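## Task

Place the sample tube from the tray (orange-dotted cap) in the middle hole of one rotor adapter, and the water blank (white-dotted cap) in the middle hole of the adapter across from it; move the tray's remaining tube into the green rack. Every tube must sit fully down and every rotor bucket must hang vertically. A tube touching the floor is a failure. The bottles from the tray must be upright in the tray at the end, and the tray must rest on the work bench with nothing sticking past its edge. Either or both robots may be used. Finish by releasing everything and backing the robots away; a robot that topples or is left leaning is a failure, and nothing counts as done if it stays in place only because a robot holds it.

## Robot and tools

Robots: two identical Hello Robot Stretch 4 units, r1 and r2. Each has an omni-wheel base, a lift moving up a mast, a telescoping arm reaching straight forward, a three-joint wrist and a two-finger gripper. Each carries four cameras: rN_head_camera, rN_head_left_camera, rN_head_right_camera and rN_wrist_camera. Height is about 1.6 m; the base rim lies within 0.23 m of the base origin. Loose objects may occasionally get a small random shove.

Frames: the base frame sits on the floor below the base centre, x forward, y left, z up. hand_pose is reported in it, marking a point between the open fingertips; with all wrist joints at 0 its axes line up with the base frame, but its printed position may be slightly wrong. The odometry frame is the base frame where the scene began. Each robot reports only in its own frames, so relative placement of the two robots must be judged from images, lidar_m and wrist_depth_mm.

execute_actions: argument actions is a list holding a single action (or empty, which just reports state and pictures). The action is an object keyed by robot name, "r1" and/or "r2"; each robot gets its own separate block. Inside a block: "base" with exactly one command, "joints", optional "pace" and "contact_limits"; or else only "end_of_arm". Base commands are offsets from where the base last measured itself: translate_m (metres, -2 to 2, positive forward, no turning), strafe_m (metres, -2 to 2, positive to the left) or rotate_rad (radians, -3.2 to 3.2, positive counter-clockwise seen from above). "joints" holds absolute targets by name: lift_m 0 to 1.2 m; arm_m 0 to 0.55 m extension; wrist_yaw_rad -1.134 to 4.276 (0 points forward, positive swings left, 3.14 is folded back, above 3.4 the arm may block it); wrist_pitch_rad -1.117 to 4.259 (0 level, 1.57 pointing down); wrist_roll_rad -1.117 to 4.259 (0 keeps fingers level, positive turns clockwise viewed from behind); gripper_m -0.038 to 0.141 m fingertip gap (negative means fingers squeeze each other). Done tolerances: lift and arm ±0.004, yaw and roll ±0.02, pitch ±0.05, gripper ±0.004. Out-of-range joint targets are clipped and flagged; any other bad value or unknown key rejects the whole call with no motion. pace is "slow", "default", "fast" or "max" (base up to 0.1/0.3/0.4/0.6 m/s and 1/2/3/4 rad/s; above lift 0.2 these shrink as the lift rises, to 0.3 m/s and 1 rad/s at 1.2). contact_limits takes {"arm_m": value} from 0 (gentlest) to 0.75 (firmest), default 0.5. {"end_of_arm": "enable_torque"} re-powers wrist or gripper motors that cut out. Everything in one action starts at once. Anything omitted may keep pushing toward an earlier target without the status showing it. cameras: list of camera names, or "all"/null/omitted for all, [] for none.

wait: seconds, 0 to 10; nothing new is commanded. zoom_image: camera name plus region [x0, y0, x1, y1] in pixels from the top-left, at most 504 by 504, on that camera's latest full image. finished_scene: pass the current scene's number; it is final and reports success. Once a result reports a stop, any further execute_actions, wait or finished_scene calls in that same reply are skipped.

Results: base_status and joint_status: "done" (for the base, wheels turned the commanded amount even if slipping), "off_target" (resting short, maybe still pushing), "contact_stop_at_<key>" (hit something; lift, arm or wheels go slack, a loaded lift can sag, a base can drift), "limit_stop_at_<name>", "time_out", "torque_fault" (wrist motor overloaded and went limp until enable_torque). After these the old target is dropped. "limit_stop_at_tilt" means leaning beyond 6 degrees: lift, arm and wheels go slack until it recovers. "limit_stop_at_own_body" means a joint would hit the robot; move it away, and beware tilting up (pitch below -0.2) while rolled (roll below -0.4 or above 4). on_its_own covers uncommanded parts; its "held at" is a target, not a position. base_odometry counts wheel turns, heading -3.142 to 3.142; if turned_by_wheels and turned_by_imu differ by over about 0.1 rad, something was hit or slipped. base_tilt gives forward/right lean in degrees with a fixed bias up to about 1.5. motor_effort is percent of max, bracket is the noisy peak; wheel_0 to wheel_2 positive means turning right. lidar_m: 12 distances in metres, 30-degree sectors, first straight ahead then counter-clockwise (4th left, 7th behind, 10th right); "-" means nothing seen or closer than 0.25 m; it misses clear objects and thin legs, sees table tops and the other robot. wrist_depth_mm: 7 by 7 grid of depths, 100 to 2000 mm, top left first.

Gripping: command a gap smaller than the object; tighter values squeeze harder and pull it inward. Readings and "done" do not prove a hold; at commanded values of 0 or above a firm grip shows in the gripper_m effort. Stuck fingertips on a surface: raise the lift. To unfold at the start, send lift_m 0.4 with wrist_yaw_rad 0 together.

Avoid: robots pressing into each other (fails everything; bases in contact press hard at even millimetres more travel); carrying one item jointly, since travel can differ by about 3 cm per metre; turning or driving with over 1 kg held and arm beyond 0.2, especially fast; strong pushes or pulls with the gripper high; a level gripper holding over 2 kg; dropped tubes, slams and hard hits. Prefer quick, efficient motions.

Each tool is called in YAML: its name, and indented under it one key for each argument.

## Session

execute_actions:
  actions: []

Scene clock: 0.00 s.
r1.base_odometry: x=+0.000 y=+0.000 heading=+0.000 (m, m, rad; r1's odometry frame)
r1.turned_by_wheels: +0.000 (rad since the last result)
r1.turned_by_imu: +0.000 (rad since the last result)
r1.base_tilt: forward=-0.1 right=-0.2 (deg)
r1.lidar_m: 0.76 1.37 3.67 1.52 1.29 1.31 1.53 5.07 1.32 0.77 0.66 0.64
r1.base_status: not commanded
r1.joint_positions: lift_m=+0.238 arm_m=-0.002 wrist_yaw_rad=+3.051 wrist_pitch_rad=-0.003 wrist_roll_rad=-0.003 gripper_m=+0.057
r1.joint_status: not commanded
r1.motor_effort: lift_m=+21 arm_m=+0 wrist_yaw_rad=+1 wrist_pitch_rad=-8 wrist_roll_rad=-1 gripper_m=-2 wheel_0=+0 wheel_1=+0 wheel_2=+0 (%)
r1.hand_pose: x=-0.1101 y=+0.1131 z=+0.4175 quat_wxyz=(+0.045, +0.001, -0.001, +0.999) (m; r1's base frame)
r1.wrist_depth_mm: - 140 - - - - - / - 140 - - - - - / - 139 274 - 1661 1756 1182 / 116 140 - - - - - / - - - - - - 1756 / 1618 1661 211 1618 200 1499 1397 / 1118 1078 1078 145 1060 991 1042
r2.base_odometry: x=+0.000 y=+0.000 heading=+0.000 (m, m, rad; r2's odometry frame)
r2.turned_by_wheels: +0.000 (rad since the last result)
r2.turned_by_imu: +0.000 (rad since the last result)
r2.base_tilt: forward=+0.1 right=-0.6 (deg)
r2.lidar_m: 1.12 1.10 1.25 2.04 3.42 3.84 3.64 0.93 0.96 1.62 2.53 1.36
r2.base_status: not commanded
r2.joint_positions: lift_m=+0.190 arm_m=-0.002 wrist_yaw_rad=+3.224 wrist_pitch_rad=+0.004 wrist_roll_rad=+0.012 gripper_m=+0.057
r2.joint_status: not commanded
r2.motor_effort: lift_m=+18 arm_m=+0 wrist_yaw_rad=-1 wrist_pitch_rad=-8 wrist_roll_rad=+0 gripper_m=-3 wheel_0=+0 wheel_1=+0 wheel_2=+0 (%)
r2.hand_pose: x=-0.1261 y=+0.0633 z=+0.3668 quat_wxyz=(-0.041, -0.002, +0.006, +0.999) (m; r2's base frame)
r2.wrist_depth_mm: - - 133 - - - - / - - 125 226 - - - / - 106 135 227 - - - / 146 140 161 - - - - / 204 1618 - - - - - / 205 1118 200 1281 199 1366 1397 / 208 798 878 - 917 866 946
pictures: r1_head_camera, r1_head_left_camera, r1_head_right_camera, r1_wrist_camera, r2_head_camera, r2_head_left_camera, r2_head_right_camera, r2_wrist_camera
Images, in order (width x height): r1_head_camera 420x560, r1_head_left_camera 420x672, r1_head_right_camera 420x672, r1_wrist_camera 616x392, r2_head_camera 420x560, r2_head_left_camera 420x672, r2_head_right_camera 420x672, r2_wrist_camera 616x392.

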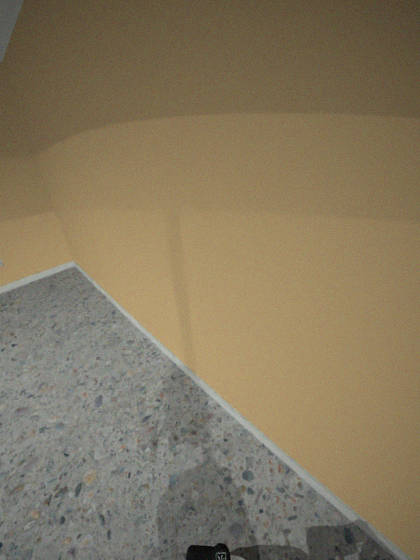

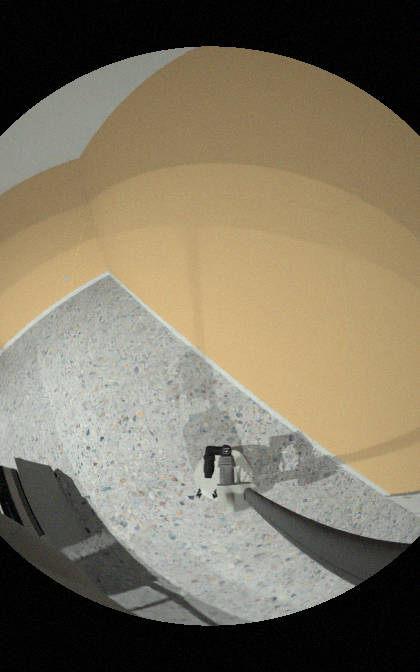

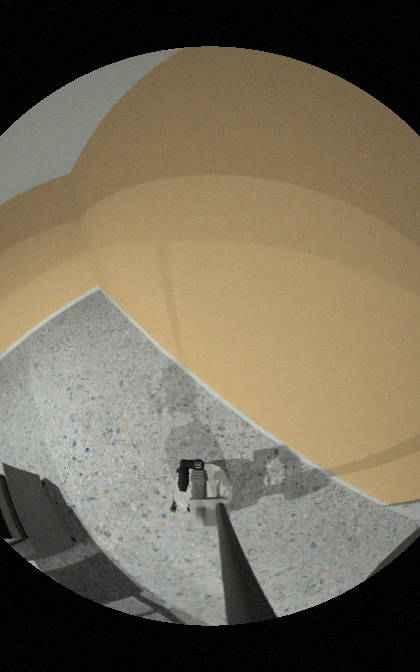

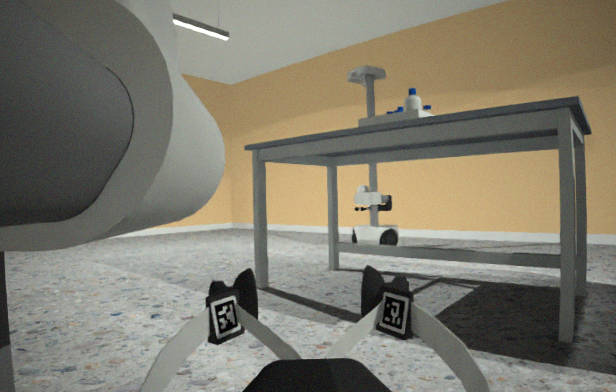

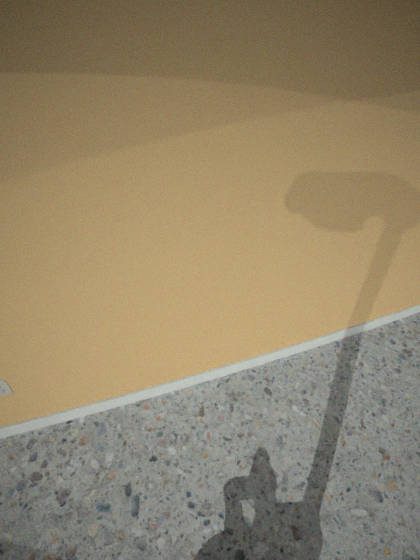

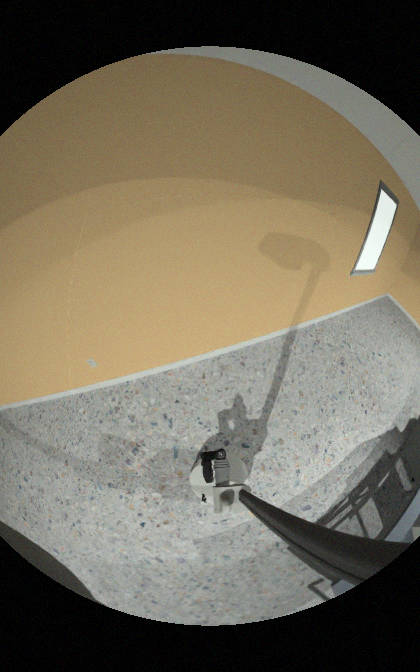

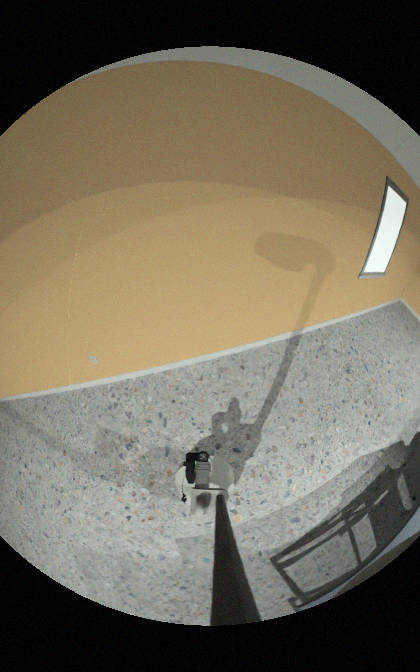

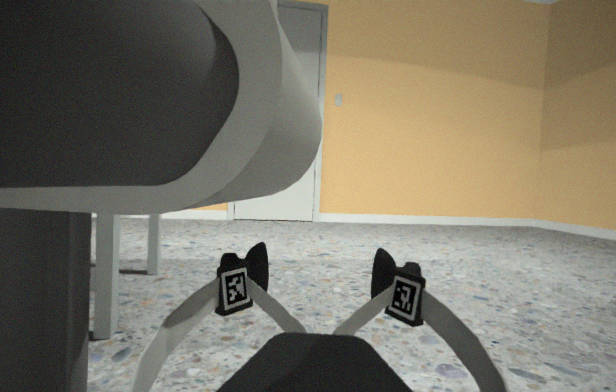

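Turn both toward the tables.

execute_actions:
  actions:
    - {"r1":{"base":{"rotate_rad":2.4},"joints":{"lift_m":0.9,"wrist_yaw_rad":0}},"r2":{"base":{"rotate_rad":-2.3},"joints":{"lift_m":0.9,"wrist_yaw_rad":0}}}
  cameras: ["r1_head_left_camera","r2_head_left_camera","r1_head_camera","r2_head_camera"]

Scene clock: 8.00 s.
r1.base_odometry: x=+0.000 y=+0.000 heading=+2.400 (m, m, rad; r1's odometry frame)
r1.turned_by_wheels: +2.400 (rad since the last result)
r1.turned_by_imu: +2.419 (rad since the last result)
r1.base_tilt: forward=-0.1 right=+0.0 (deg)
r1.lidar_m: 1.30 1.37 5.17 2.08 0.88 0.67 0.65 0.70 1.02 3.39 3.91 1.33
r1.base_status: done
r1.joint_positions: lift_m=+0.900 arm_m=-0.002 wrist_yaw_rad=+0.001 wrist_pitch_rad=-0.003 wrist_roll_rad=-0.003 gripper_m=+0.057
r1.joint_status: all done
r1.motor_effort: lift_m=+23(24) arm_m=+0(0) wrist_yaw_rad=-2(9) wrist_pitch_rad=-8(8) wrist_roll_rad=-1(1) gripper_m=+0(4) wheel_0=-1(6) wheel_1=+0(7) wheel_2=+0(8) (%)
r1.hand_pose: x=+0.4578 y=-0.0873 z=+1.0788 quat_wxyz=(+1.000, -0.001, -0.001, +0.000) (m; r1's base frame)
r1.wrist_depth_mm: - - - - - - - / - - - - - - - / - - - - - - - / - - - - 1661 1618 - / - - - - 1661 1661 - / 1229 1281 211 1255 201 1118 1078 / - - - 144 1182 1078 1060
r2.base_odometry: x=+0.000 y=+0.000 heading=-2.300 (m, m, rad; r2's odometry frame)
r2.turned_by_wheels: -2.300 (rad since the last result)
r2.turned_by_imu: -2.324 (rad since the last result)
r2.base_tilt: forward=+0.3 right=-0.7 (deg)
r2.lidar_m: 0.92 1.26 4.51 1.61 1.16 1.09 1.17 1.61 3.42 3.55 3.80 0.91
r2.base_status: done
r2.joint_positions: lift_m=+0.900 arm_m=-0.002 wrist_yaw_rad=+0.000 wrist_pitch_rad=+0.004 wrist_roll_rad=+0.012 gripper_m=+0.057
r2.joint_status: all done
r2.motor_effort: lift_m=+23(25) arm_m=+0(0) wrist_yaw_rad=-1(6) wrist_pitch_rad=-9(8) wrist_roll_rad=+1(2) gripper_m=-5(4) wheel_0=+0(6) wheel_1=-1(7) wheel_2=-2(6) (%)
r2.hand_pose: x=+0.4571 y=-0.0873 z=+1.0768 quat_wxyz=(+1.000, +0.006, +0.002, +0.000) (m; r2's base frame)
r2.wrist_depth_mm: - - - - - - - / - - - - - - - / - - - - - - - / - - - - - - - / 1756 1708 1430 - - - - / 1464 1138 200 1078 198 - - / 1708 1983 - - 798 - -
pictures: r1_head_camera, r1_head_left_camera, r2_head_camera, r2_head_left_camera
Images, in order (width x height): r1_head_camera 420x560, r1_head_left_camera 420x672, r2_head_camera 420x560, r2_head_left_camera 420x672.

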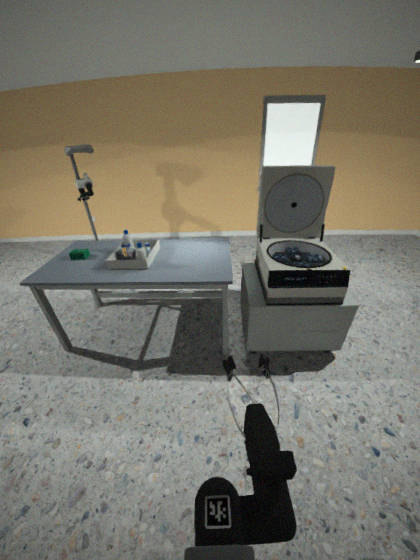

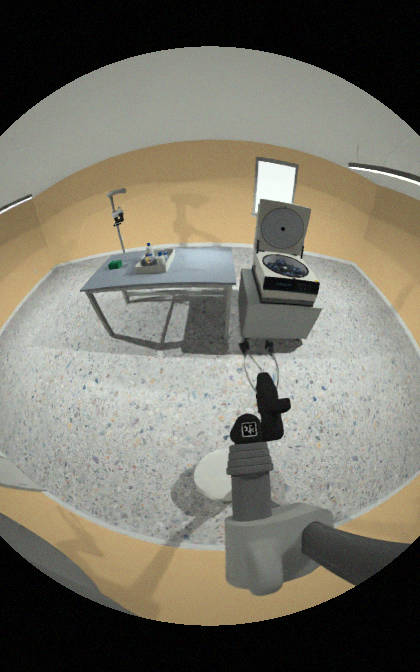

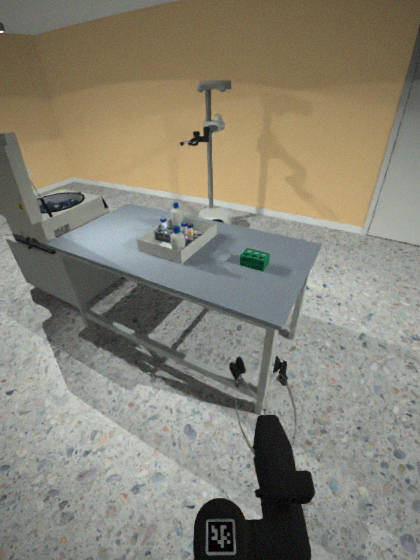

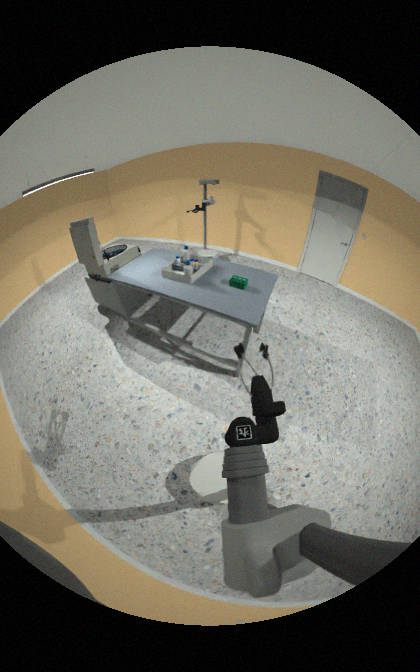

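execute_actions:
  actions:
    - {"r1":{"base":{"strafe_m":0.75},"joints":{"lift_m":1.15,"wrist_pitch_rad":1.0}}}
  cameras: []

execute_actions:
  actions:
    - {"r1":{"base":{"translate_m":0.85}}}
  cameras: ["r1_head_camera","r1_wrist_camera"]

Scene clock: 19.80 s.
r1.base_odometry: x=-0.507 y=-0.553 heading=+2.400 (m, m, rad; r1's odometry frame)
r1.turned_by_wheels: +0.000 (rad since the last result)
r1.turned_by_imu: +0.002 (rad since the last result)
r1.base_tilt: forward=+0.0 right=-0.2 (deg)
r1.lidar_m: 1.34 1.44 4.41 2.03 0.84 0.63 0.60 0.65 0.98 3.13 1.84 1.39
r1.base_status: done
r1.joint_positions: lift_m=+1.150 arm_m=-0.002 wrist_yaw_rad=+0.000 wrist_pitch_rad=+1.001 wrist_roll_rad=-0.003 gripper_m=+0.057
r1.joint_status: all done
r1.motor_effort: lift_m=+22(23) arm_m=+0(0) wrist_yaw_rad=+0(3) wrist_pitch_rad=-4(9) wrist_roll_rad=+0(0) gripper_m=-1(3) wheel_0=+2(6) wheel_1=-2(9) wheel_2=+0(1) (%)
r1.hand_pose: x=+0.3249 y=-0.0874 z=+1.0851 quat_wxyz=(+0.877, -0.001, +0.480, +0.001) (m; r1's base frame)
r1.wrist_depth_mm: - - - - - 1921 1281 / 1921 1808 1921 1863 1921 1863 1397 / 1708 1708 1661 1661 1661 1661 1618 / 1537 1537 1618 1537 1576 1537 1537 / 1397 1397 1430 1430 1430 1397 1397 / 1281 1308 211 1336 201 1308 1281 / 1229 1182 1205 145 1182 1182 1205
r2.base_odometry: x=+0.000 y=+0.000 heading=-2.300 (m, m, rad; r2's odometry frame)
r2.turned_by_wheels: +0.000 (rad since the last result)
r2.turned_by_imu: -0.001 (rad since the last result)
r2.base_tilt: forward=+0.2 right=-0.6 (deg)
r2.lidar_m: 0.92 1.27 4.50 1.62 1.15 1.09 1.14 1.56 3.41 3.54 3.81 0.91
r2.base_status: not commanded
r2.joint_positions: lift_m=+0.900 arm_m=-0.002 wrist_yaw_rad=+0.000 wrist_pitch_rad=+0.004 wrist_roll_rad=+0.012 gripper_m=+0.057
r2.joint_status: not commanded
r2.motor_effort: lift_m=+23(23) arm_m=+0(0) wrist_yaw_rad=+0(2) wrist_pitch_rad=-8(9) wrist_roll_rad=+0(1) gripper_m=+0(4) wheel_0=+0(0) wheel_1=-1(0) wheel_2=-2(2) (%)
r2.hand_pose: x=+0.4571 y=-0.0873 z=+1.0768 quat_wxyz=(+1.000, +0.006, +0.002, +0.000) (m; r2's base frame)
r2.wrist_depth_mm: - - - - - - - / - - - - - - - / - - - - - - - / - - - - - - - / 1708 1708 1430 - - - - / 1464 1138 200 1098 198 - - / 1756 1921 - - 798 - -
pictures: none
No camera images: the call's "cameras" was empty. Leave "cameras" out to get every camera's image.

Scene clock: 24.10 s.
r1.base_odometry: x=-1.133 y=+0.021 heading=+2.400 (m, m, rad; r1's odometry frame)
r1.turned_by_wheels: +0.000 (rad since the last result)
r1.turned_by_imu: +0.001 (rad since the last result)
r1.base_tilt: forward=-0.3 right=-0.2 (deg)
r1.lidar_m: 0.48 0.54 0.77 4.25 1.96 1.49 1.45 1.53 2.26 1.68 0.72 0.52
r1.base_status: done
r1.joint_positions: lift_m=+1.150 arm_m=-0.002 wrist_yaw_rad=+0.000 wrist_pitch_rad=+1.001 wrist_roll_rad=-0.003 gripper_m=+0.057
r1.joint_status: not commanded
r1.motor_effort: lift_m=+22(22) arm_m=+0(0) wrist_yaw_rad=+0(2) wrist_pitch_rad=-4(4) wrist_roll_rad=+0(0) gripper_m=-3(4) wheel_0=-1(5) wheel_1=+1(4) wheel_2=-1(8) (%)
r1.hand_pose: x=+0.3249 y=-0.0874 z=+1.0851 quat_wxyz=(+0.877, -0.001, +0.480, +0.001) (m; r1's base frame)
r1.wrist_depth_mm: 891 904 904 798 878 878 904 / 809 778 788 750 707 788 788 / 723 723 707 683 683 723 707 / 654 654 640 647 647 640 634 / 904 1366 1366 1366 1336 603 603 / 1308 1255 211 1336 200 1308 1205 / 1205 1182 1205 145 1182 1160 1205
r2.base_odometry: x=+0.000 y=+0.000 heading=-2.300 (m, m, rad; r2's odometry frame)
r2.turned_by_wheels: +0.000 (rad since the last result)
r2.turned_by_imu: +0.000 (rad since the last result)
r2.base_tilt: forward=+0.2 right=-0.7 (deg)
r2.lidar_m: 0.92 1.28 4.51 1.61 1.16 1.09 1.14 1.56 3.42 3.54 3.78 0.90
r2.base_status: not commanded
r2.joint_positions: lift_m=+0.900 arm_m=-0.002 wrist_yaw_rad=+0.000 wrist_pitch_rad=+0.004 wrist_roll_rad=+0.012 gripper_m=+0.057
r2.joint_status: not commanded
r2.motor_effort: lift_m=+23(23) arm_m=+0(0) wrist_yaw_rad=-3(2) wrist_pitch_rad=-8(9) wrist_roll_rad=+0(0) gripper_m=-5(1) wheel_0=+0(0) wheel_1=-1(1) wheel_2=-2(2) (%)
r2.hand_pose: x=+0.4571 y=-0.0873 z=+1.0768 quat_wxyz=(+1.000, +0.006, +0.002, +0.000) (m; r2's base frame)
r2.wrist_depth_mm: - - - - - - - / - - - - - - - / - - - - - - - / - - - - - - - / 1708 1708 1430 - - - - / 1464 1138 200 1098 198 - - / 1661 1983 - - 798 - -
pictures: r1_head_camera, r1_wrist_camera
Images, in order (width x height): r1_head_camera 420x560, r1_wrist_camera 616x392.

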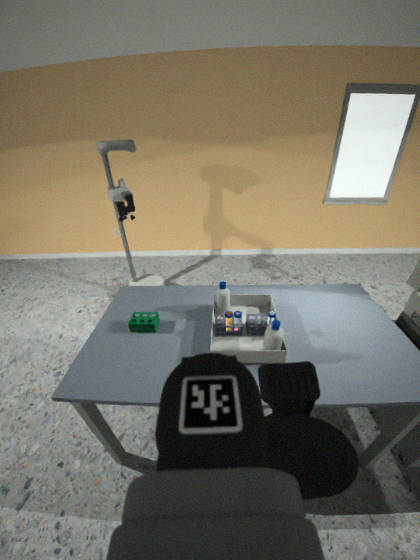

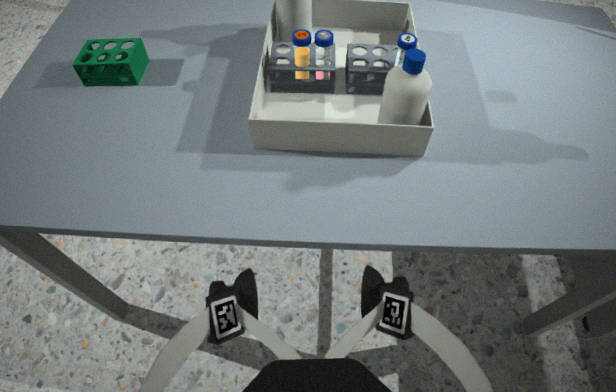

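execute_actions:
  actions:
    - {"r1":{"base":{"translate_m":0.2},"joints":{"wrist_pitch_rad":1.57,"wrist_roll_rad":1.57,"arm_m":0.4,"gripper_m":0.08}}}
  cameras: ["r1_head_camera","r1_wrist_camera"]

Scene clock: 32.10 s.
r1.base_odometry: x=-1.281 y=+0.156 heading=+2.400 (m, m, rad; r1's odometry frame)
r1.turned_by_wheels: +0.000 (rad since the last result)
r1.turned_by_imu: +0.002 (rad since the last result)
r1.base_tilt: forward=-0.1 right=-0.1 (deg)
r1.lidar_m: 0.29 0.32 0.48 4.25 2.22 1.71 1.66 1.75 2.54 1.05 0.44 0.31
r1.base_status: done
r1.joint_positions: lift_m=+1.150 arm_m=+0.399 wrist_yaw_rad=+0.000 wrist_pitch_rad=+1.570 wrist_roll_rad=+1.569 gripper_m=+0.080
r1.joint_status: all done
r1.motor_effort: lift_m=+22(22) arm_m=+7(10) wrist_yaw_rad=-2(3) wrist_pitch_rad=+1(3) wrist_roll_rad=+0(6) gripper_m=-2(2) wheel_0=+1(6) wheel_1=+1(3) wheel_2=+2(8) (%)
r1.hand_pose: x=+0.5699 y=-0.0874 z=+1.0396 quat_wxyz=(+0.501, +0.500, +0.500, -0.499) (m; r1's base frame)
r1.wrist_depth_mm: 496 500 504 500 504 504 1255 / 477 496 433 368 508 504 1281 / 488 496 466 500 504 504 1281 / 492 496 466 500 500 504 1255 / 373 484 439 500 500 504 1060 / 364 466 202 496 200 508 1281 / 492 492 500 144 504 1281 1308
r2.base_odometry: x=+0.000 y=+0.000 heading=-2.300 (m, m, rad; r2's odometry frame)
r2.turned_by_wheels: +0.000 (rad since the last result)
r2.turned_by_imu: -0.001 (rad since the last result)
r2.base_tilt: forward=+0.2 right=-0.7 (deg)
r2.lidar_m: 0.91 1.27 4.52 1.59 1.17 1.09 1.16 1.59 3.41 3.53 3.81 0.93
r2.base_status: not commanded
r2.joint_positions: lift_m=+0.900 arm_m=-0.002 wrist_yaw_rad=+0.000 wrist_pitch_rad=+0.004 wrist_roll_rad=+0.012 gripper_m=+0.057
r2.joint_status: not commanded
r2.motor_effort: lift_m=+23(23) arm_m=+0(0) wrist_yaw_rad=-2(3) wrist_pitch_rad=-8(8) wrist_roll_rad=-1(1) gripper_m=-3(4) wheel_0=+0(0) wheel_1=+0(0) wheel_2=-2(2) (%)
r2.hand_pose: x=+0.4571 y=-0.0873 z=+1.0768 quat_wxyz=(+1.000, +0.006, +0.002, +0.000) (m; r2's base frame)
r2.wrist_depth_mm: - - - - - - - / - - - - - - - / - - - - - - - / - - - - - - - / 1708 1808 1464 - - - - / 1464 1138 200 1098 198 - - / 1661 1921 - - 798 - -
pictures: r1_head_camera, r1_wrist_camera
Images, in order (width x height): r1_head_camera 420x560, r1_wrist_camera 616x392.

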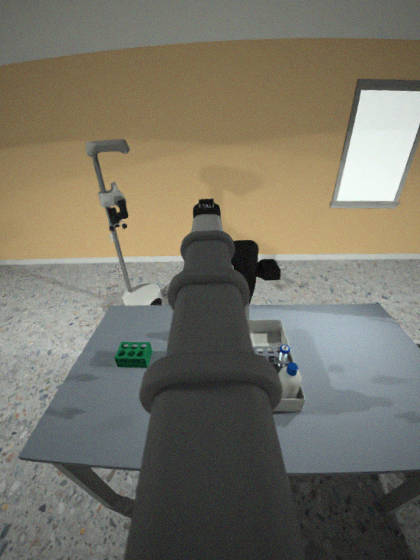

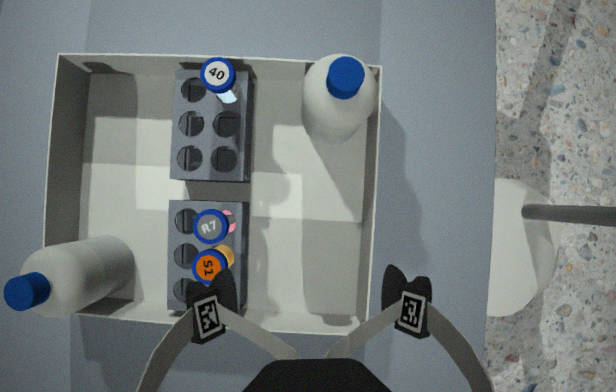

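execute_actions:
  actions:
    - {"r1":{"base":{"strafe_m":0.018},"joints":{"arm_m":0.505,"lift_m":1.05}}}
  cameras: ["r1_wrist_camera"]

Scene clock: 40.63 s.
r1.base_odometry: x=-1.293 y=+0.143 heading=+2.400 (m, m, rad; r1's odometry frame)
r1.turned_by_wheels: +0.000 (rad since the last result)
r1.turned_by_imu: +0.001 (rad since the last result)
r1.base_tilt: forward=-0.1 right=-0.2 (deg)
r1.lidar_m: 0.29 0.31 0.46 4.22 2.22 1.72 1.64 1.76 2.54 1.04 0.42 0.33
r1.base_status: done
r1.joint_positions: lift_m=+1.050 arm_m=+0.504 wrist_yaw_rad=+0.000 wrist_pitch_rad=+1.570 wrist_roll_rad=+1.569 gripper_m=+0.080
r1.joint_status: all done
r1.motor_effort: lift_m=+18(20) arm_m=+7(5) wrist_yaw_rad=-1(0) wrist_pitch_rad=+0(0) wrist_roll_rad=+2(0) gripper_m=-5(2) wheel_0=+1(5) wheel_1=+1(7) wheel_2=+1(1) (%)
r1.hand_pose: x=+0.6749 y=-0.0874 z=+0.9399 quat_wxyz=(+0.501, +0.500, +0.500, -0.499) (m; r1's base frame)
r1.wrist_depth_mm: 397 382 397 338 379 258 407 / 399 394 397 340 402 310 404 / 399 399 397 377 402 402 404 / 394 399 397 340 399 407 407 / 397 297 397 342 402 404 404 / 222 262 202 353 200 394 404 / 394 397 397 145 402 402 404
r2.base_odometry: x=+0.000 y=+0.000 heading=-2.300 (m, m, rad; r2's odometry frame)
r2.turned_by_wheels: +0.000 (rad since the last result)
r2.turned_by_imu: +0.000 (rad since the last result)
r2.base_tilt: forward=+0.2 right=-0.7 (deg)
r2.lidar_m: 0.93 1.27 4.51 1.62 1.18 1.10 1.15 1.59 3.40 3.54 3.80 0.91
r2.base_status: not commanded
r2.joint_positions: lift_m=+0.900 arm_m=-0.002 wrist_yaw_rad=+0.000 wrist_pitch_rad=+0.004 wrist_roll_rad=+0.012 gripper_m=+0.057
r2.joint_status: not commanded
r2.motor_effort: lift_m=+23(23) arm_m=+0(0) wrist_yaw_rad=-2(1) wrist_pitch_rad=-9(9) wrist_roll_rad=-2(0) gripper_m=-4(4) wheel_0=+0(0) wheel_1=+0(1) wheel_2=-2(2) (%)
r2.hand_pose: x=+0.4571 y=-0.0873 z=+1.0768 quat_wxyz=(+1.000, +0.006, +0.002, +0.000) (m; r2's base frame)
r2.wrist_depth_mm: - - - - - - - / - - - - - - - / - - - - - - - / - - - - - - - / 1708 1708 1430 - - - - / 1430 1118 200 1078 198 - - / 1708 1921 - - 798 - -
pictures: r1_wrist_camera
Images, in order (width x height): r1_wrist_camera 616x392.

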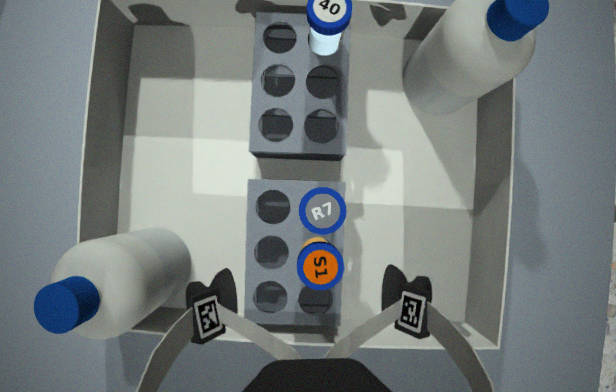

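execute_actions:
  actions:
    - {"r1":{"joints":{"arm_m":0.497,"lift_m":0.965}}}
  cameras: ["r1_wrist_camera"]

Scene clock: 48.13 s.
r1.base_odometry: x=-1.293 y=+0.143 heading=+2.400 (m, m, rad; r1's odometry frame)
r1.turned_by_wheels: +0.000 (rad since the last result)
r1.turned_by_imu: +0.001 (rad since the last result)
r1.base_tilt: forward=-0.1 right=-0.1 (deg)
r1.lidar_m: 0.30 0.33 0.47 4.23 2.20 1.69 1.65 1.77 2.55 1.02 0.43 0.34
r1.base_status: not commanded
r1.joint_positions: lift_m=+0.965 arm_m=+0.498 wrist_yaw_rad=+0.000 wrist_pitch_rad=+1.570 wrist_roll_rad=+1.569 gripper_m=+0.080
r1.joint_status: all done
r1.motor_effort: lift_m=+18(18) arm_m=-7(7) wrist_yaw_rad=-1(2) wrist_pitch_rad=-1(0) wrist_roll_rad=+1(2) gripper_m=+1(0) wheel_0=+1(1) wheel_1=+1(1) wheel_2=+1(1) (%)
r1.hand_pose: x=+0.6694 y=-0.0874 z=+0.8549 quat_wxyz=(+0.501, +0.500, +0.500, -0.499) (m; r1's base frame)
r1.wrist_depth_mm: 277 312 312 255 315 221 - / 281 312 310 256 315 304 268 / 287 312 314 307 317 315 270 / 294 310 312 254 315 317 267 / 219 304 310 253 315 317 262 / 181 260 203 193 199 317 257 / 179 251 253 145 290 279 265
r2.base_odometry: x=+0.000 y=+0.000 heading=-2.300 (m, m, rad; r2's odometry frame)
r2.turned_by_wheels: +0.000 (rad since the last result)
r2.turned_by_imu: +0.000 (rad since the last result)
r2.base_tilt: forward=+0.2 right=-0.6 (deg)
r2.lidar_m: 0.92 1.25 4.49 1.61 1.16 1.11 1.15 1.58 3.40 3.53 3.77 0.90
r2.base_status: not commanded
r2.joint_positions: lift_m=+0.900 arm_m=-0.002 wrist_yaw_rad=+0.000 wrist_pitch_rad=+0.004 wrist_roll_rad=+0.012 gripper_m=+0.057
r2.joint_status: not commanded
r2.motor_effort: lift_m=+23(23) arm_m=+0(0) wrist_yaw_rad=-2(2) wrist_pitch_rad=-8(8) wrist_roll_rad=+1(0) gripper_m=-7(3) wheel_0=+0(0) wheel_1=-1(1) wheel_2=-2(2) (%)
r2.hand_pose: x=+0.4571 y=-0.0873 z=+1.0768 quat_wxyz=(+1.000, +0.006, +0.002, +0.000) (m; r2's base frame)
r2.wrist_depth_mm: - - - - - - - / - - - - - - - / - - - - - - - / - - - - - - - / 1708 1708 1336 - - - - / 1464 1160 200 1098 198 - - / 1708 1983 - - 788 - -
pictures: r1_wrist_camera
Images, in order (width x height): r1_wrist_camera 616x392.

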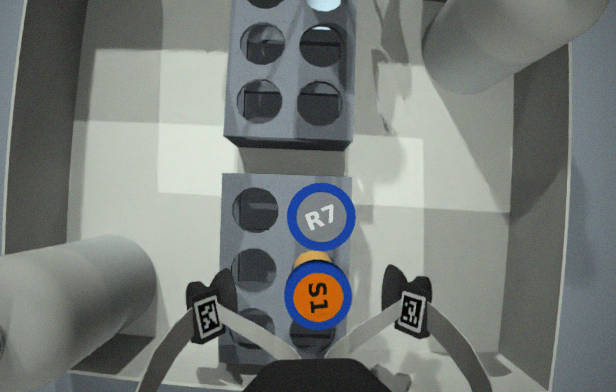

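execute_actions:
  actions:
    - {"r1":{"joints":{"gripper_m":0.01}}}
  cameras: []

execute_actions:
  actions:
    - {"r1":{"joints":{"lift_m":1.2}}}
  cameras: ["r1_wrist_camera"]

Scene clock: 56.37 s.
r1.base_odometry: x=-1.293 y=+0.143 heading=+2.400 (m, m, rad; r1's odometry frame)
r1.turned_by_wheels: +0.000 (rad since the last result)
r1.turned_by_imu: +0.001 (rad since the last result)
r1.base_tilt: forward=-0.1 right=-0.2 (deg)
r1.lidar_m: 0.30 0.33 0.47 4.22 2.21 1.70 1.65 1.77 2.53 1.06 0.42 0.34
r1.base_status: not commanded
r1.joint_positions: lift_m=+0.965 arm_m=+0.498 wrist_yaw_rad=+0.000 wrist_pitch_rad=+1.571 wrist_roll_rad=+1.569 gripper_m=+0.010
r1.joint_status: all done
r1.motor_effort: lift_m=+18(18) arm_m=-7(7) wrist_yaw_rad=-1(1) wrist_pitch_rad=-2(2) wrist_roll_rad=+1(1) gripper_m=-12(13) wheel_0=+1(1) wheel_1=+1(1) wheel_2=+1(1) (%)
r1.hand_pose: x=+0.6692 y=-0.0874 z=+0.8549 quat_wxyz=(+0.500, +0.500, +0.500, -0.500) (m; r1's base frame)
r1.wrist_depth_mm: 277 310 312 256 315 222 - / 282 310 310 253 315 304 272 / 289 307 312 309 315 315 270 / 296 314 307 252 315 315 266 / 220 304 309 219 315 315 263 / 180 262 195 185 191 315 257 / 179 251 253 160 289 268 266
r2.base_odometry: x=+0.000 y=+0.000 heading=-2.300 (m, m, rad; r2's odometry frame)
r2.turned_by_wheels: +0.000 (rad since the last result)
r2.turned_by_imu: +0.000 (rad since the last result)
r2.base_tilt: forward=+0.0 right=-0.6 (deg)
r2.lidar_m: 0.94 1.27 4.51 1.58 1.16 1.10 1.16 1.54 3.40 3.55 3.79 0.91
r2.base_status: not commanded
r2.joint_positions: lift_m=+0.900 arm_m=-0.002 wrist_yaw_rad=+0.000 wrist_pitch_rad=+0.004 wrist_roll_rad=+0.012 gripper_m=+0.057
r2.joint_status: not commanded
r2.motor_effort: lift_m=+23(23) arm_m=+0(0) wrist_yaw_rad=-2(1) wrist_pitch_rad=-10(8) wrist_roll_rad=+1(0) gripper_m=-4(4) wheel_0=+0(0) wheel_1=-1(1) wheel_2=-2(2) (%)
r2.hand_pose: x=+0.4571 y=-0.0873 z=+1.0768 quat_wxyz=(+1.000, +0.006, +0.002, +0.000) (m; r2's base frame)
r2.wrist_depth_mm: - - - - - - - / - - - - - - - / - - - - - - - / - - - - - - - / 1708 1708 1430 - - - - / 1464 1138 200 1098 198 - - / 1708 1921 - - 788 - -
pictures: none
No camera images: the call's "cameras" was empty. Leave "cameras" out to get every camera's image.

Scene clock: 58.43 s.
r1.base_odometry: x=-1.293 y=+0.143 heading=+2.400 (m, m, rad; r1's odometry frame)
r1.turned_by_wheels: +0.000 (rad since the last result)
r1.turned_by_imu: +0.001 (rad since the last result)
r1.base_tilt: forward=-0.1 right=-0.1 (deg)
r1.lidar_m: 0.30 0.33 0.47 4.23 2.23 1.71 1.66 1.78 2.56 1.03 0.43 0.33
r1.base_status: not commanded
r1.joint_positions: lift_m=+1.199 arm_m=+0.498 wrist_yaw_rad=+0.000 wrist_pitch_rad=+1.570 wrist_roll_rad=+1.569 gripper_m=+0.010
r1.joint_status: all done
r1.motor_effort: lift_m=+23(24) arm_m=-7(7) wrist_yaw_rad=-3(2) wrist_pitch_rad=-1(1) wrist_roll_rad=+1(0) gripper_m=-17(9) wheel_0=+1(1) wheel_1=+1(1) wheel_2=+1(1) (%)
r1.hand_pose: x=+0.6693 y=-0.0874 z=+1.0889 quat_wxyz=(+0.501, +0.500, +0.500, -0.499) (m; r1's base frame)
r1.wrist_depth_mm: 544 544 549 554 549 559 1336 / 544 544 549 492 418 549 1366 / 544 539 549 544 544 559 1308 / 539 544 549 549 549 554 1098 / 539 477 508 517 549 559 1118 / 544 544 196 187 189 559 1308 / 549 544 544 158 544 554 1336
r2.base_odometry: x=+0.000 y=+0.000 heading=-2.300 (m, m, rad; r2's odometry frame)
r2.turned_by_wheels: +0.000 (rad since the last result)
r2.turned_by_imu: +0.000 (rad since the last result)
r2.base_tilt: forward=+0.1 right=-0.5 (deg)
r2.lidar_m: 0.93 1.25 4.52 1.61 1.15 1.10 1.16 1.59 3.42 3.56 3.80 0.91
r2.base_status: not commanded
r2.joint_positions: lift_m=+0.900 arm_m=-0.002 wrist_yaw_rad=+0.000 wrist_pitch_rad=+0.004 wrist_roll_rad=+0.012 gripper_m=+0.057
r2.joint_status: not commanded
r2.motor_effort: lift_m=+23(23) arm_m=+0(0) wrist_yaw_rad=-1(2) wrist_pitch_rad=-8(9) wrist_roll_rad=-1(0) gripper_m=-4(4) wheel_0=+0(0) wheel_1=-1(1) wheel_2=-2(2) (%)
r2.hand_pose: x=+0.4571 y=-0.0873 z=+1.0768 quat_wxyz=(+1.000, +0.006, +0.002, +0.000) (m; r2's base frame)
r2.wrist_depth_mm: - - - - - - - / - - - - - - - / - - - - - - - / - - - - - - - / 1756 1756 1430 - - - - / 1464 1138 200 1098 199 - - / 1661 1983 - - 788 - -
pictures: r1_wrist_camera
Images, in order (width x height): r1_wrist_camera 616x392.

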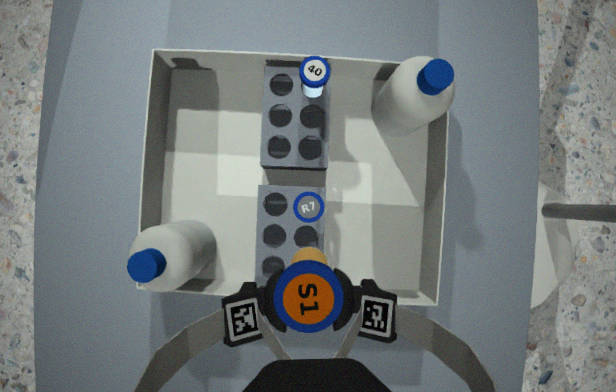

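execute_actions:
  actions:
    - {"r1":{"base":{"translate_m":-0.2},"joints":{"arm_m":0.2}},"r2":{"base":{"rotate_rad":-0.45},"joints":{"lift_m":1.15,"wrist_pitch_rad":1.57,"wrist_roll_rad":1.57,"gripper_m":0.08}}}
  cameras: ["r2_head_camera"]

execute_actions:
  actions:
    - {"r1":{"base":{"strafe_m":-1.35}}}
  cameras: ["r1_head_camera","r1_wrist_camera"]

Scene clock: 70.23 s.
r1.base_odometry: x=-1.146 y=+0.008 heading=+2.400 (m, m, rad; r1's odometry frame)
r1.turned_by_wheels: +0.000 (rad since the last result)
r1.turned_by_imu: +0.002 (rad since the last result)
r1.base_tilt: forward=-0.1 right=-0.1 (deg)
r1.lidar_m: 0.51 0.53 0.77 4.22 1.96 1.48 1.43 1.55 2.24 1.68 0.70 0.52
r1.base_status: done
r1.joint_positions: lift_m=+1.199 arm_m=+0.201 wrist_yaw_rad=+0.000 wrist_pitch_rad=+1.570 wrist_roll_rad=+1.570 gripper_m=+0.010
r1.joint_status: all done
r1.motor_effort: lift_m=+23(23) arm_m=-7(9) wrist_yaw_rad=+0(2) wrist_pitch_rad=-1(1) wrist_roll_rad=+1(2) gripper_m=-11(11) wheel_0=+0(6) wheel_1=-1(4) wheel_2=-2(7) (%)
r1.hand_pose: x=+0.3723 y=-0.0874 z=+1.0889 quat_wxyz=(+0.500, +0.500, +0.500, -0.500) (m; r1's base frame)
r1.wrist_depth_mm: 549 554 1308 1336 1336 1308 1308 / 508 544 1308 1308 1308 1336 1308 / 512 544 1308 1281 1308 1336 1336 / 530 544 1336 1308 1138 1336 1308 / 535 539 1336 1308 1098 1098 1336 / 539 544 195 187 190 1308 1336 / 544 544 1336 159 1308 1336 1366
r2.base_odometry: x=+0.000 y=+0.000 heading=-2.750 (m, m, rad; r2's odometry frame)
r2.turned_by_wheels: -0.450 (rad since the last result)
r2.turned_by_imu: -0.456 (rad since the last result)
r2.base_tilt: forward=+0.2 right=-0.7 (deg)
r2.lidar_m: 0.91 0.94 1.39 3.55 1.52 1.16 1.11 1.18 1.71 3.42 3.61 3.67
r2.base_status: done
r2.joint_positions: lift_m=+1.150 arm_m=-0.002 wrist_yaw_rad=+0.000 wrist_pitch_rad=+1.570 wrist_roll_rad=+1.570 gripper_m=+0.080
r2.joint_status: all done
r2.motor_effort: lift_m=+23(23) arm_m=+0(0) wrist_yaw_rad=-2(2) wrist_pitch_rad=+0(13) wrist_roll_rad=+1(5) gripper_m=-1(2) wheel_0=+0(5) wheel_1=-1(5) wheel_2=-2(6) (%)
r2.hand_pose: x=+0.1689 y=-0.0874 z=+1.0394 quat_wxyz=(+0.501, +0.500, +0.500, -0.499) (m; r2's base frame)
r2.wrist_depth_mm: 1255 1255 1255 1255 1255 1229 1205 / 1281 1255 1255 1255 1229 1229 1229 / 1281 1281 1281 1255 1281 1229 1229 / 1308 1281 1281 1255 1042 1229 1255 / 1281 1308 1281 1281 1060 1255 404 / 1308 1281 206 1308 215 1281 1229 / 1336 1308 1336 - 1308 1255 1281
pictures: r2_head_camera
Images, in order (width x height): r2_head_camera 420x560.

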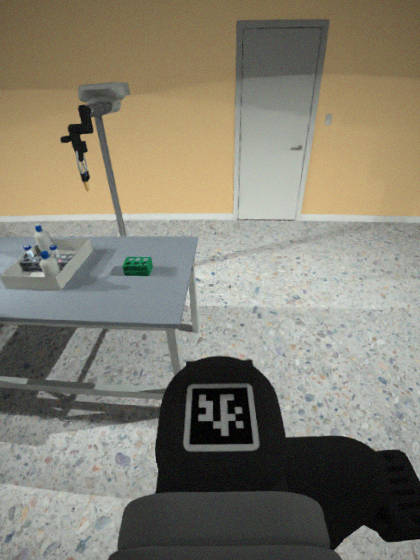

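Scene clock: 76.07 s.
r1.base_odometry: x=-0.234 y=+1.003 heading=+2.400 (m, m, rad; r1's odometry frame)
r1.turned_by_wheels: +0.000 (rad since the last result)
r1.turned_by_imu: +0.001 (rad since the last result)
r1.base_tilt: forward=-0.1 right=-0.3 (deg)
r1.lidar_m: 0.43 0.44 0.65 4.97 2.06 1.59 1.52 1.64 2.34 3.16 0.59 0.44
r1.base_status: done
r1.joint_positions: lift_m=+1.199 arm_m=+0.201 wrist_yaw_rad=+0.000 wrist_pitch_rad=+1.570 wrist_roll_rad=+1.570 gripper_m=+0.010
r1.joint_status: not commanded
r1.motor_effort: lift_m=+22(23) arm_m=-7(7) wrist_yaw_rad=-1(1) wrist_pitch_rad=-1(3) wrist_roll_rad=+1(0) gripper_m=-13(13) wheel_0=+0(9) wheel_1=-1(10) wheel_2=-1(4) (%)
r1.hand_pose: x=+0.3723 y=-0.0874 z=+1.0889 quat_wxyz=(+0.500, +0.500, +0.500, -0.500) (m; r1's base frame)
r1.wrist_depth_mm: 1308 1308 1336 1308 1366 1336 1308 / 500 504 512 1308 1308 1308 1366 / 544 564 512 1308 1308 1308 1336 / 564 559 525 1308 1078 1336 1336 / 544 544 530 1308 1078 1098 1336 / 544 559 195 187 189 1336 1366 / 559 521 504 158 1336 1308 1366
r2.base_odometry: x=+0.000 y=+0.000 heading=-2.750 (m, m, rad; r2's odometry frame)
r2.turned_by_wheels: +0.000 (rad since the last result)
r2.turned_by_imu: -0.001 (rad since the last result)
r2.base_tilt: forward=+0.3 right=-0.6 (deg)
r2.lidar_m: 0.91 0.94 1.38 3.52 1.52 1.13 1.09 1.19 1.69 3.41 3.62 3.68
r2.base_status: not commanded
r2.joint_positions: lift_m=+1.150 arm_m=-0.002 wrist_yaw_rad=+0.000 wrist_pitch_rad=+1.570 wrist_roll_rad=+1.570 gripper_m=+0.080
r2.joint_status: not commanded
r2.motor_effort: lift_m=+23(23) arm_m=+0(0) wrist_yaw_rad=+0(0) wrist_pitch_rad=-1(1) wrist_roll_rad=+2(0) gripper_m=-3(6) wheel_0=+0(0) wheel_1=-1(1) wheel_2=-2(2) (%)
r2.hand_pose: x=+0.1689 y=-0.0874 z=+1.0394 quat_wxyz=(+0.501, +0.500, +0.500, -0.499) (m; r2's base frame)
r2.wrist_depth_mm: 1281 1229 1255 1255 1229 1229 1205 / 1281 1281 1281 1255 1229 1229 1205 / 1281 1255 1308 1281 1229 1255 1229 / 1308 1281 1255 1255 1042 1229 1229 / 1281 1255 1308 1255 1042 1281 407 / 1308 1281 207 1281 216 1255 1229 / 1308 1308 1308 - 1255 1281 1255
pictures: r1_head_camera, r1_wrist_camera
Images, in order (width x height): r1_head_camera 420x560, r1_wrist_camera 616x392.

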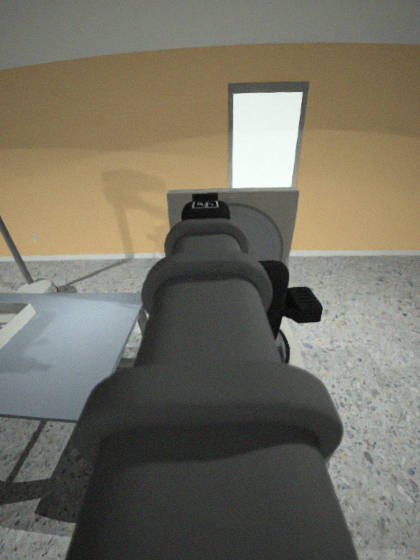

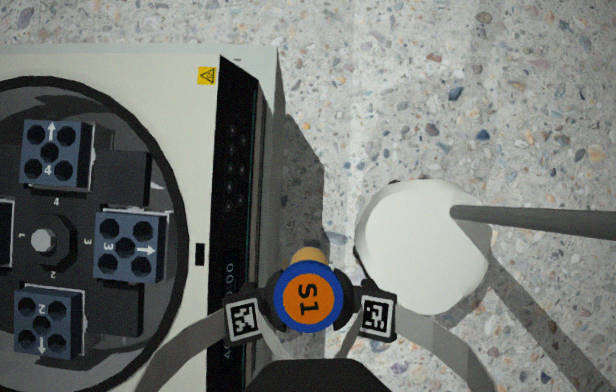

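execute_actions:
  actions:
    - {"r1":{"base":{"translate_m":0.15},"joints":{"arm_m":0.45}},"r2":{"base":{"strafe_m":1.0}}}
  cameras: []

execute_actions:
  actions:
    - {"r1":{"base":{"strafe_m":0.14},"joints":{"lift_m":1.1}},"r2":{"base":{"translate_m":0.55},"joints":{"arm_m":0.3}}}
  cameras: ["r2_wrist_camera","r1_wrist_camera"]

Scene clock: 88.80 s.
r1.base_odometry: x=-0.344 y=+1.105 heading=+2.400 (m, m, rad; r1's odometry frame)
r1.turned_by_wheels: +0.000 (rad since the last result)
r1.turned_by_imu: +0.002 (rad since the last result)
r1.base_tilt: forward=-0.2 right=-0.1 (deg)
r1.lidar_m: 0.28 0.29 0.52 1.47 2.29 1.73 1.68 1.77 2.58 3.17 0.39 0.29
r1.base_status: done
r1.joint_positions: lift_m=+1.199 arm_m=+0.449 wrist_yaw_rad=+0.000 wrist_pitch_rad=+1.570 wrist_roll_rad=+1.570 gripper_m=+0.010
r1.joint_status: all done
r1.motor_effort: lift_m=+22(22) arm_m=+7(8) wrist_yaw_rad=-2(0) wrist_pitch_rad=+0(0) wrist_roll_rad=+0(2) gripper_m=-11(11) wheel_0=+0(1) wheel_1=+0(3) wheel_2=+1(7) (%)
r1.hand_pose: x=+0.6200 y=-0.0874 z=+1.0889 quat_wxyz=(+0.501, +0.500, +0.500, -0.499) (m; r1's base frame)
r1.wrist_depth_mm: 366 492 917 1042 1336 1308 1308 / 370 504 500 535 508 508 1308 / 382 500 564 569 580 512 1336 / 384 504 569 569 569 549 1336 / 389 504 559 544 539 564 1098 / 389 500 195 187 190 508 1336 / 389 492 508 159 530 512 1336
r2.base_odometry: x=+0.381 y=-0.924 heading=-2.750 (m, m, rad; r2's odometry frame)
r2.turned_by_wheels: +0.000 (rad since the last result)
r2.turned_by_imu: +0.003 (rad since the last result)
r2.base_tilt: forward=+0.3 right=-0.7 (deg)
r2.lidar_m: 0.93 0.99 1.56 3.31 1.43 1.06 1.02 1.13 1.61 4.41 4.70 0.97
r2.base_status: done
r2.joint_positions: lift_m=+1.150 arm_m=-0.002 wrist_yaw_rad=+0.000 wrist_pitch_rad=+1.570 wrist_roll_rad=+1.570 gripper_m=+0.080
r2.joint_status: not commanded
r2.motor_effort: lift_m=+22(23) arm_m=+0(1) wrist_yaw_rad=-1(1) wrist_pitch_rad=-2(1) wrist_roll_rad=+0(1) gripper_m=-5(4) wheel_0=+2(8) wheel_1=+0(8) wheel_2=-1(1) (%)
r2.hand_pose: x=+0.1688 y=-0.0874 z=+1.0394 quat_wxyz=(+0.501, +0.500, +0.500, -0.499) (m; r2's base frame)
r2.wrist_depth_mm: 1255 1281 1255 1229 1229 1229 1229 / 1281 1255 1255 1205 1229 1229 1205 / 1255 1281 1229 1255 1255 1255 1229 / 1308 1281 1308 1281 1042 1255 1229 / 1308 1281 1255 1255 1042 1229 407 / 1308 1308 206 1281 215 1229 1229 / 1308 1308 1308 - 1281 1255 1255
pictures: none
No camera images: the call's "cameras" was empty. Leave "cameras" out to get every camera's image.

Scene clock: 92.10 s.
r1.base_odometry: x=-0.439 y=+1.001 heading=+2.400 (m, m, rad; r1's odometry frame)
r1.turned_by_wheels: +0.000 (rad since the last result)
r1.turned_by_imu: +0.001 (rad since the last result)
r1.base_tilt: forward=-0.2 right=-0.1 (deg)
r1.lidar_m: 0.28 0.31 0.43 1.48 2.27 1.72 1.67 1.80 2.57 3.31 0.41 0.29
r1.base_status: done
r1.joint_positions: lift_m=+1.100 arm_m=+0.449 wrist_yaw_rad=+0.000 wrist_pitch_rad=+1.570 wrist_roll_rad=+1.570 gripper_m=+0.010
r1.joint_status: all done
r1.motor_effort: lift_m=+18(21) arm_m=+7(7) wrist_yaw_rad=-2(1) wrist_pitch_rad=+0(0) wrist_roll_rad=+0(0) gripper_m=-10(13) wheel_0=+0(8) wheel_1=-1(8) wheel_2=+1(0) (%)
r1.hand_pose: x=+0.6199 y=-0.0874 z=+0.9899 quat_wxyz=(+0.501, +0.500, +0.500, -0.499) (m; r1's base frame)
r1.wrist_depth_mm: 382 402 466 445 473 415 1229 / 387 436 473 462 469 455 1205 / 404 436 469 449 469 445 1229 / 399 421 462 469 473 445 1008 / 399 399 517 436 469 410 1008 / 392 404 195 187 190 410 1025 / 379 399 404 159 410 413 1205
r2.base_odometry: x=-0.127 y=-1.134 heading=-2.750 (m, m, rad; r2's odometry frame)
r2.turned_by_wheels: +0.000 (rad since the last result)
r2.turned_by_imu: +0.000 (rad since the last result)
r2.base_tilt: forward=+0.2 right=-0.7 (deg)
r2.lidar_m: 0.37 0.43 0.61 4.30 2.12 1.63 1.58 1.68 2.46 4.45 0.53 0.40
r2.base_status: done
r2.joint_positions: lift_m=+1.150 arm_m=+0.299 wrist_yaw_rad=+0.000 wrist_pitch_rad=+1.570 wrist_roll_rad=+1.570 gripper_m=+0.080
r2.joint_status: all done
r2.motor_effort: lift_m=+22(22) arm_m=+7(7) wrist_yaw_rad=+0(0) wrist_pitch_rad=-1(1) wrist_roll_rad=+3(2) gripper_m=-6(4) wheel_0=+1(5) wheel_1=+1(6) wheel_2=+0(7) (%)
r2.hand_pose: x=+0.4699 y=-0.0874 z=+1.0394 quat_wxyz=(+0.501, +0.500, +0.500, -0.499) (m; r2's base frame)
r2.wrist_depth_mm: 500 496 496 496 488 1229 1205 / 477 355 459 496 496 1229 1205 / 445 500 496 500 1229 1229 1205 / 480 508 504 504 1098 1042 1205 / 455 508 508 504 1042 1060 1255 / 469 500 206 508 215 1042 1229 / 521 517 517 - 1255 1255 1229
pictures: r1_wrist_camera, r2_wrist_camera
Images, in order (width x height): r1_wrist_camera 616x392, r2_wrist_camera 616x392.

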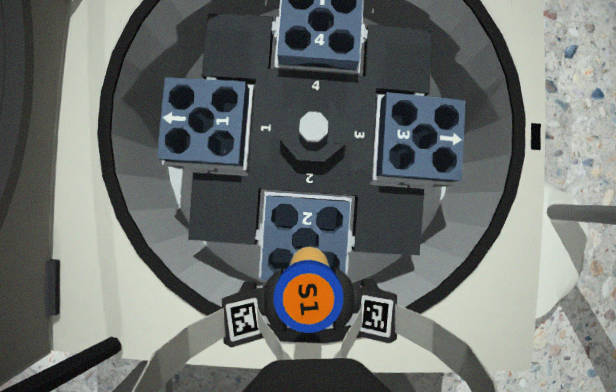

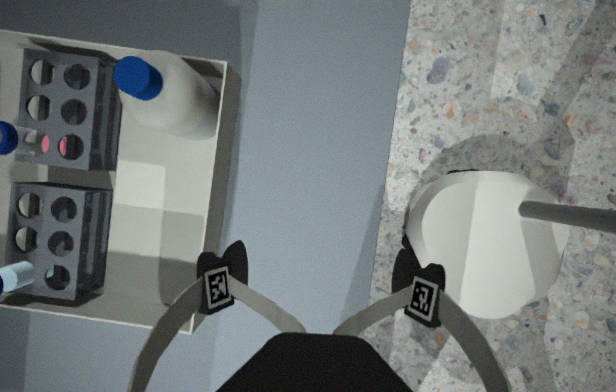

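execute_actions:
  actions:
    - {"r1":{"joints":{"lift_m":0.99}},"r2":{"base":{"translate_m":0.11},"joints":{"arm_m":0.5}}}
  cameras: ["r1_wrist_camera"]

execute_actions:
  actions:
    - {"r2":{"base":{"strafe_m":-0.12},"joints":{"lift_m":1.05}}}
  cameras: ["r2_wrist_camera"]

Scene clock: 99.13 s.
r1.base_odometry: x=-0.439 y=+1.001 heading=+2.400 (m, m, rad; r1's odometry frame)
r1.turned_by_wheels: +0.000 (rad since the last result)
r1.turned_by_imu: +0.001 (rad since the last result)
r1.base_tilt: forward=-0.2 right=-0.3 (deg)
r1.lidar_m: 0.27 0.29 0.46 1.47 2.27 1.71 1.68 1.78 2.57 3.31 0.40 0.30
r1.base_status: not commanded
r1.joint_positions: lift_m=+0.990 arm_m=+0.449 wrist_yaw_rad=+0.000 wrist_pitch_rad=+1.570 wrist_roll_rad=+1.570 gripper_m=+0.010
r1.joint_status: all done
r1.motor_effort: lift_m=+18(18) arm_m=+7(7) wrist_yaw_rad=-2(3) wrist_pitch_rad=-1(0) wrist_roll_rad=+1(1) gripper_m=-12(10) wheel_0=+0(0) wheel_1=-1(1) wheel_2=+1(1) (%)
r1.hand_pose: x=+0.6200 y=-0.0874 z=+0.8799 quat_wxyz=(+0.501, +0.500, +0.500, -0.499) (m; r1's base frame)
r1.wrist_depth_mm: 293 375 357 359 362 375 325 / 300 347 357 340 362 349 343 / 300 366 357 355 362 336 345 / 293 394 357 359 359 387 329 / 293 357 359 332 362 366 300 / 293 293 195 186 190 306 300 / 291 293 291 159 298 300 300
r2.base_odometry: x=-0.229 y=-1.176 heading=-2.750 (m, m, rad; r2's odometry frame)
r2.turned_by_wheels: +0.000 (rad since the last result)
r2.turned_by_imu: +0.000 (rad since the last result)
r2.base_tilt: forward=+0.2 right=-0.6 (deg)
r2.lidar_m: 0.27 0.30 0.45 4.28 2.28 1.75 1.70 1.82 2.62 4.47 0.38 0.29
r2.base_status: done
r2.joint_positions: lift_m=+1.150 arm_m=+0.499 wrist_yaw_rad=+0.000 wrist_pitch_rad=+1.570 wrist_roll_rad=+1.570 gripper_m=+0.080
r2.joint_status: all done
r2.motor_effort: lift_m=+22(22) arm_m=+8(8) wrist_yaw_rad=-1(0) wrist_pitch_rad=-1(1) wrist_roll_rad=-1(1) gripper_m=-3(1) wheel_0=+0(7) wheel_1=+1(5) wheel_2=+2(7) (%)
r2.hand_pose: x=+0.6698 y=-0.0874 z=+1.0394 quat_wxyz=(+0.501, +0.500, +0.500, -0.499) (m; r2's base frame)
r2.wrist_depth_mm: 1255 500 492 496 488 488 484 / 1281 504 496 462 477 349 488 / 504 508 504 488 488 392 488 / 512 508 504 496 496 496 492 / 517 512 424 445 496 496 492 / 521 512 206 439 215 500 500 / 521 517 517 - 504 500 500
pictures: r1_wrist_camera
Images, in order (width x height): r1_wrist_camera 616x392.

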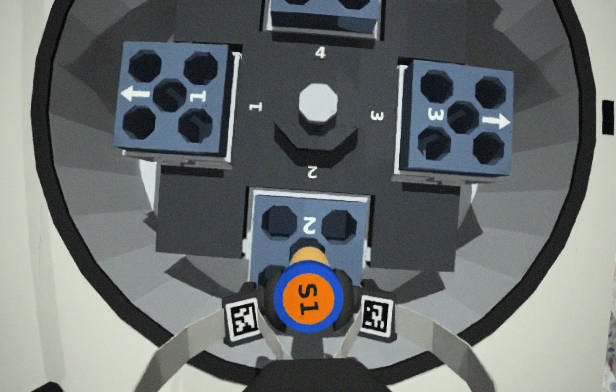

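Scene clock: 100.70 s.
r1.base_odometry: x=-0.439 y=+1.001 heading=+2.400 (m, m, rad; r1's odometry frame)
r1.turned_by_wheels: +0.000 (rad since the last result)
r1.turned_by_imu: +0.000 (rad since the last result)
r1.base_tilt: forward=-0.1 right=-0.2 (deg)
r1.lidar_m: 0.27 0.29 0.43 1.48 2.28 1.72 1.67 1.77 2.57 3.31 0.41 0.28
r1.base_status: not commanded
r1.joint_positions: lift_m=+0.990 arm_m=+0.449 wrist_yaw_rad=+0.000 wrist_pitch_rad=+1.570 wrist_roll_rad=+1.570 gripper_m=+0.010
r1.joint_status: not commanded
r1.motor_effort: lift_m=+18(18) arm_m=+7(7) wrist_yaw_rad=-1(1) wrist_pitch_rad=+0(0) wrist_roll_rad=+1(1) gripper_m=-13(14) wheel_0=+0(0) wheel_1=-1(1) wheel_2=+1(1) (%)
r1.hand_pose: x=+0.6200 y=-0.0874 z=+0.8799 quat_wxyz=(+0.501, +0.500, +0.500, -0.499) (m; r1's base frame)
r1.wrist_depth_mm: 293 377 357 362 364 375 327 / 298 351 359 338 357 347 343 / 300 357 357 359 359 336 345 / 294 389 357 359 357 389 327 / 293 353 357 330 364 368 300 / 291 293 195 187 189 306 298 / 291 293 290 159 297 300 300
r2.base_odometry: x=-0.275 y=-1.065 heading=-2.750 (m, m, rad; r2's odometry frame)
r2.turned_by_wheels: +0.000 (rad since the last result)
r2.turned_by_imu: -0.001 (rad since the last result)
r2.base_tilt: forward=+0.3 right=-0.6 (deg)
r2.lidar_m: 0.26 0.27 0.42 4.40 2.27 1.75 1.71 1.81 2.64 4.34 0.39 0.28
r2.base_status: done
r2.joint_positions: lift_m=+1.050 arm_m=+0.499 wrist_yaw_rad=+0.000 wrist_pitch_rad=+1.570 wrist_roll_rad=+1.570 gripper_m=+0.080
r2.joint_status: all done
r2.motor_effort: lift_m=+14(16) arm_m=+8(7) wrist_yaw_rad=-1(0) wrist_pitch_rad=-1(1) wrist_roll_rad=-1(0) gripper_m=-7(5) wheel_0=-2(8) wheel_1=+0(8) wheel_2=+0(0) (%)
r2.hand_pose: x=+0.6698 y=-0.0874 z=+0.9401 quat_wxyz=(+0.501, +0.500, +0.500, -0.499) (m; r2's base frame)
r2.wrist_depth_mm: 404 402 399 394 394 392 389 / 404 402 402 397 394 394 389 / 410 404 402 399 399 394 392 / 413 404 402 394 397 373 392 / 415 404 404 343 399 267 241 / 418 384 206 345 216 370 366 / 418 373 410 - 402 366 402
pictures: r2_wrist_camera
Images, in order (width x height): r2_wrist_camera 616x392.

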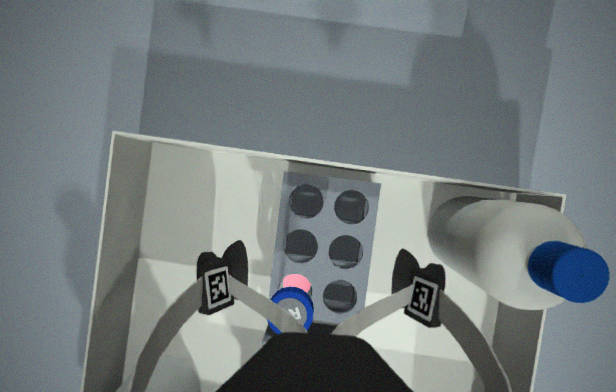

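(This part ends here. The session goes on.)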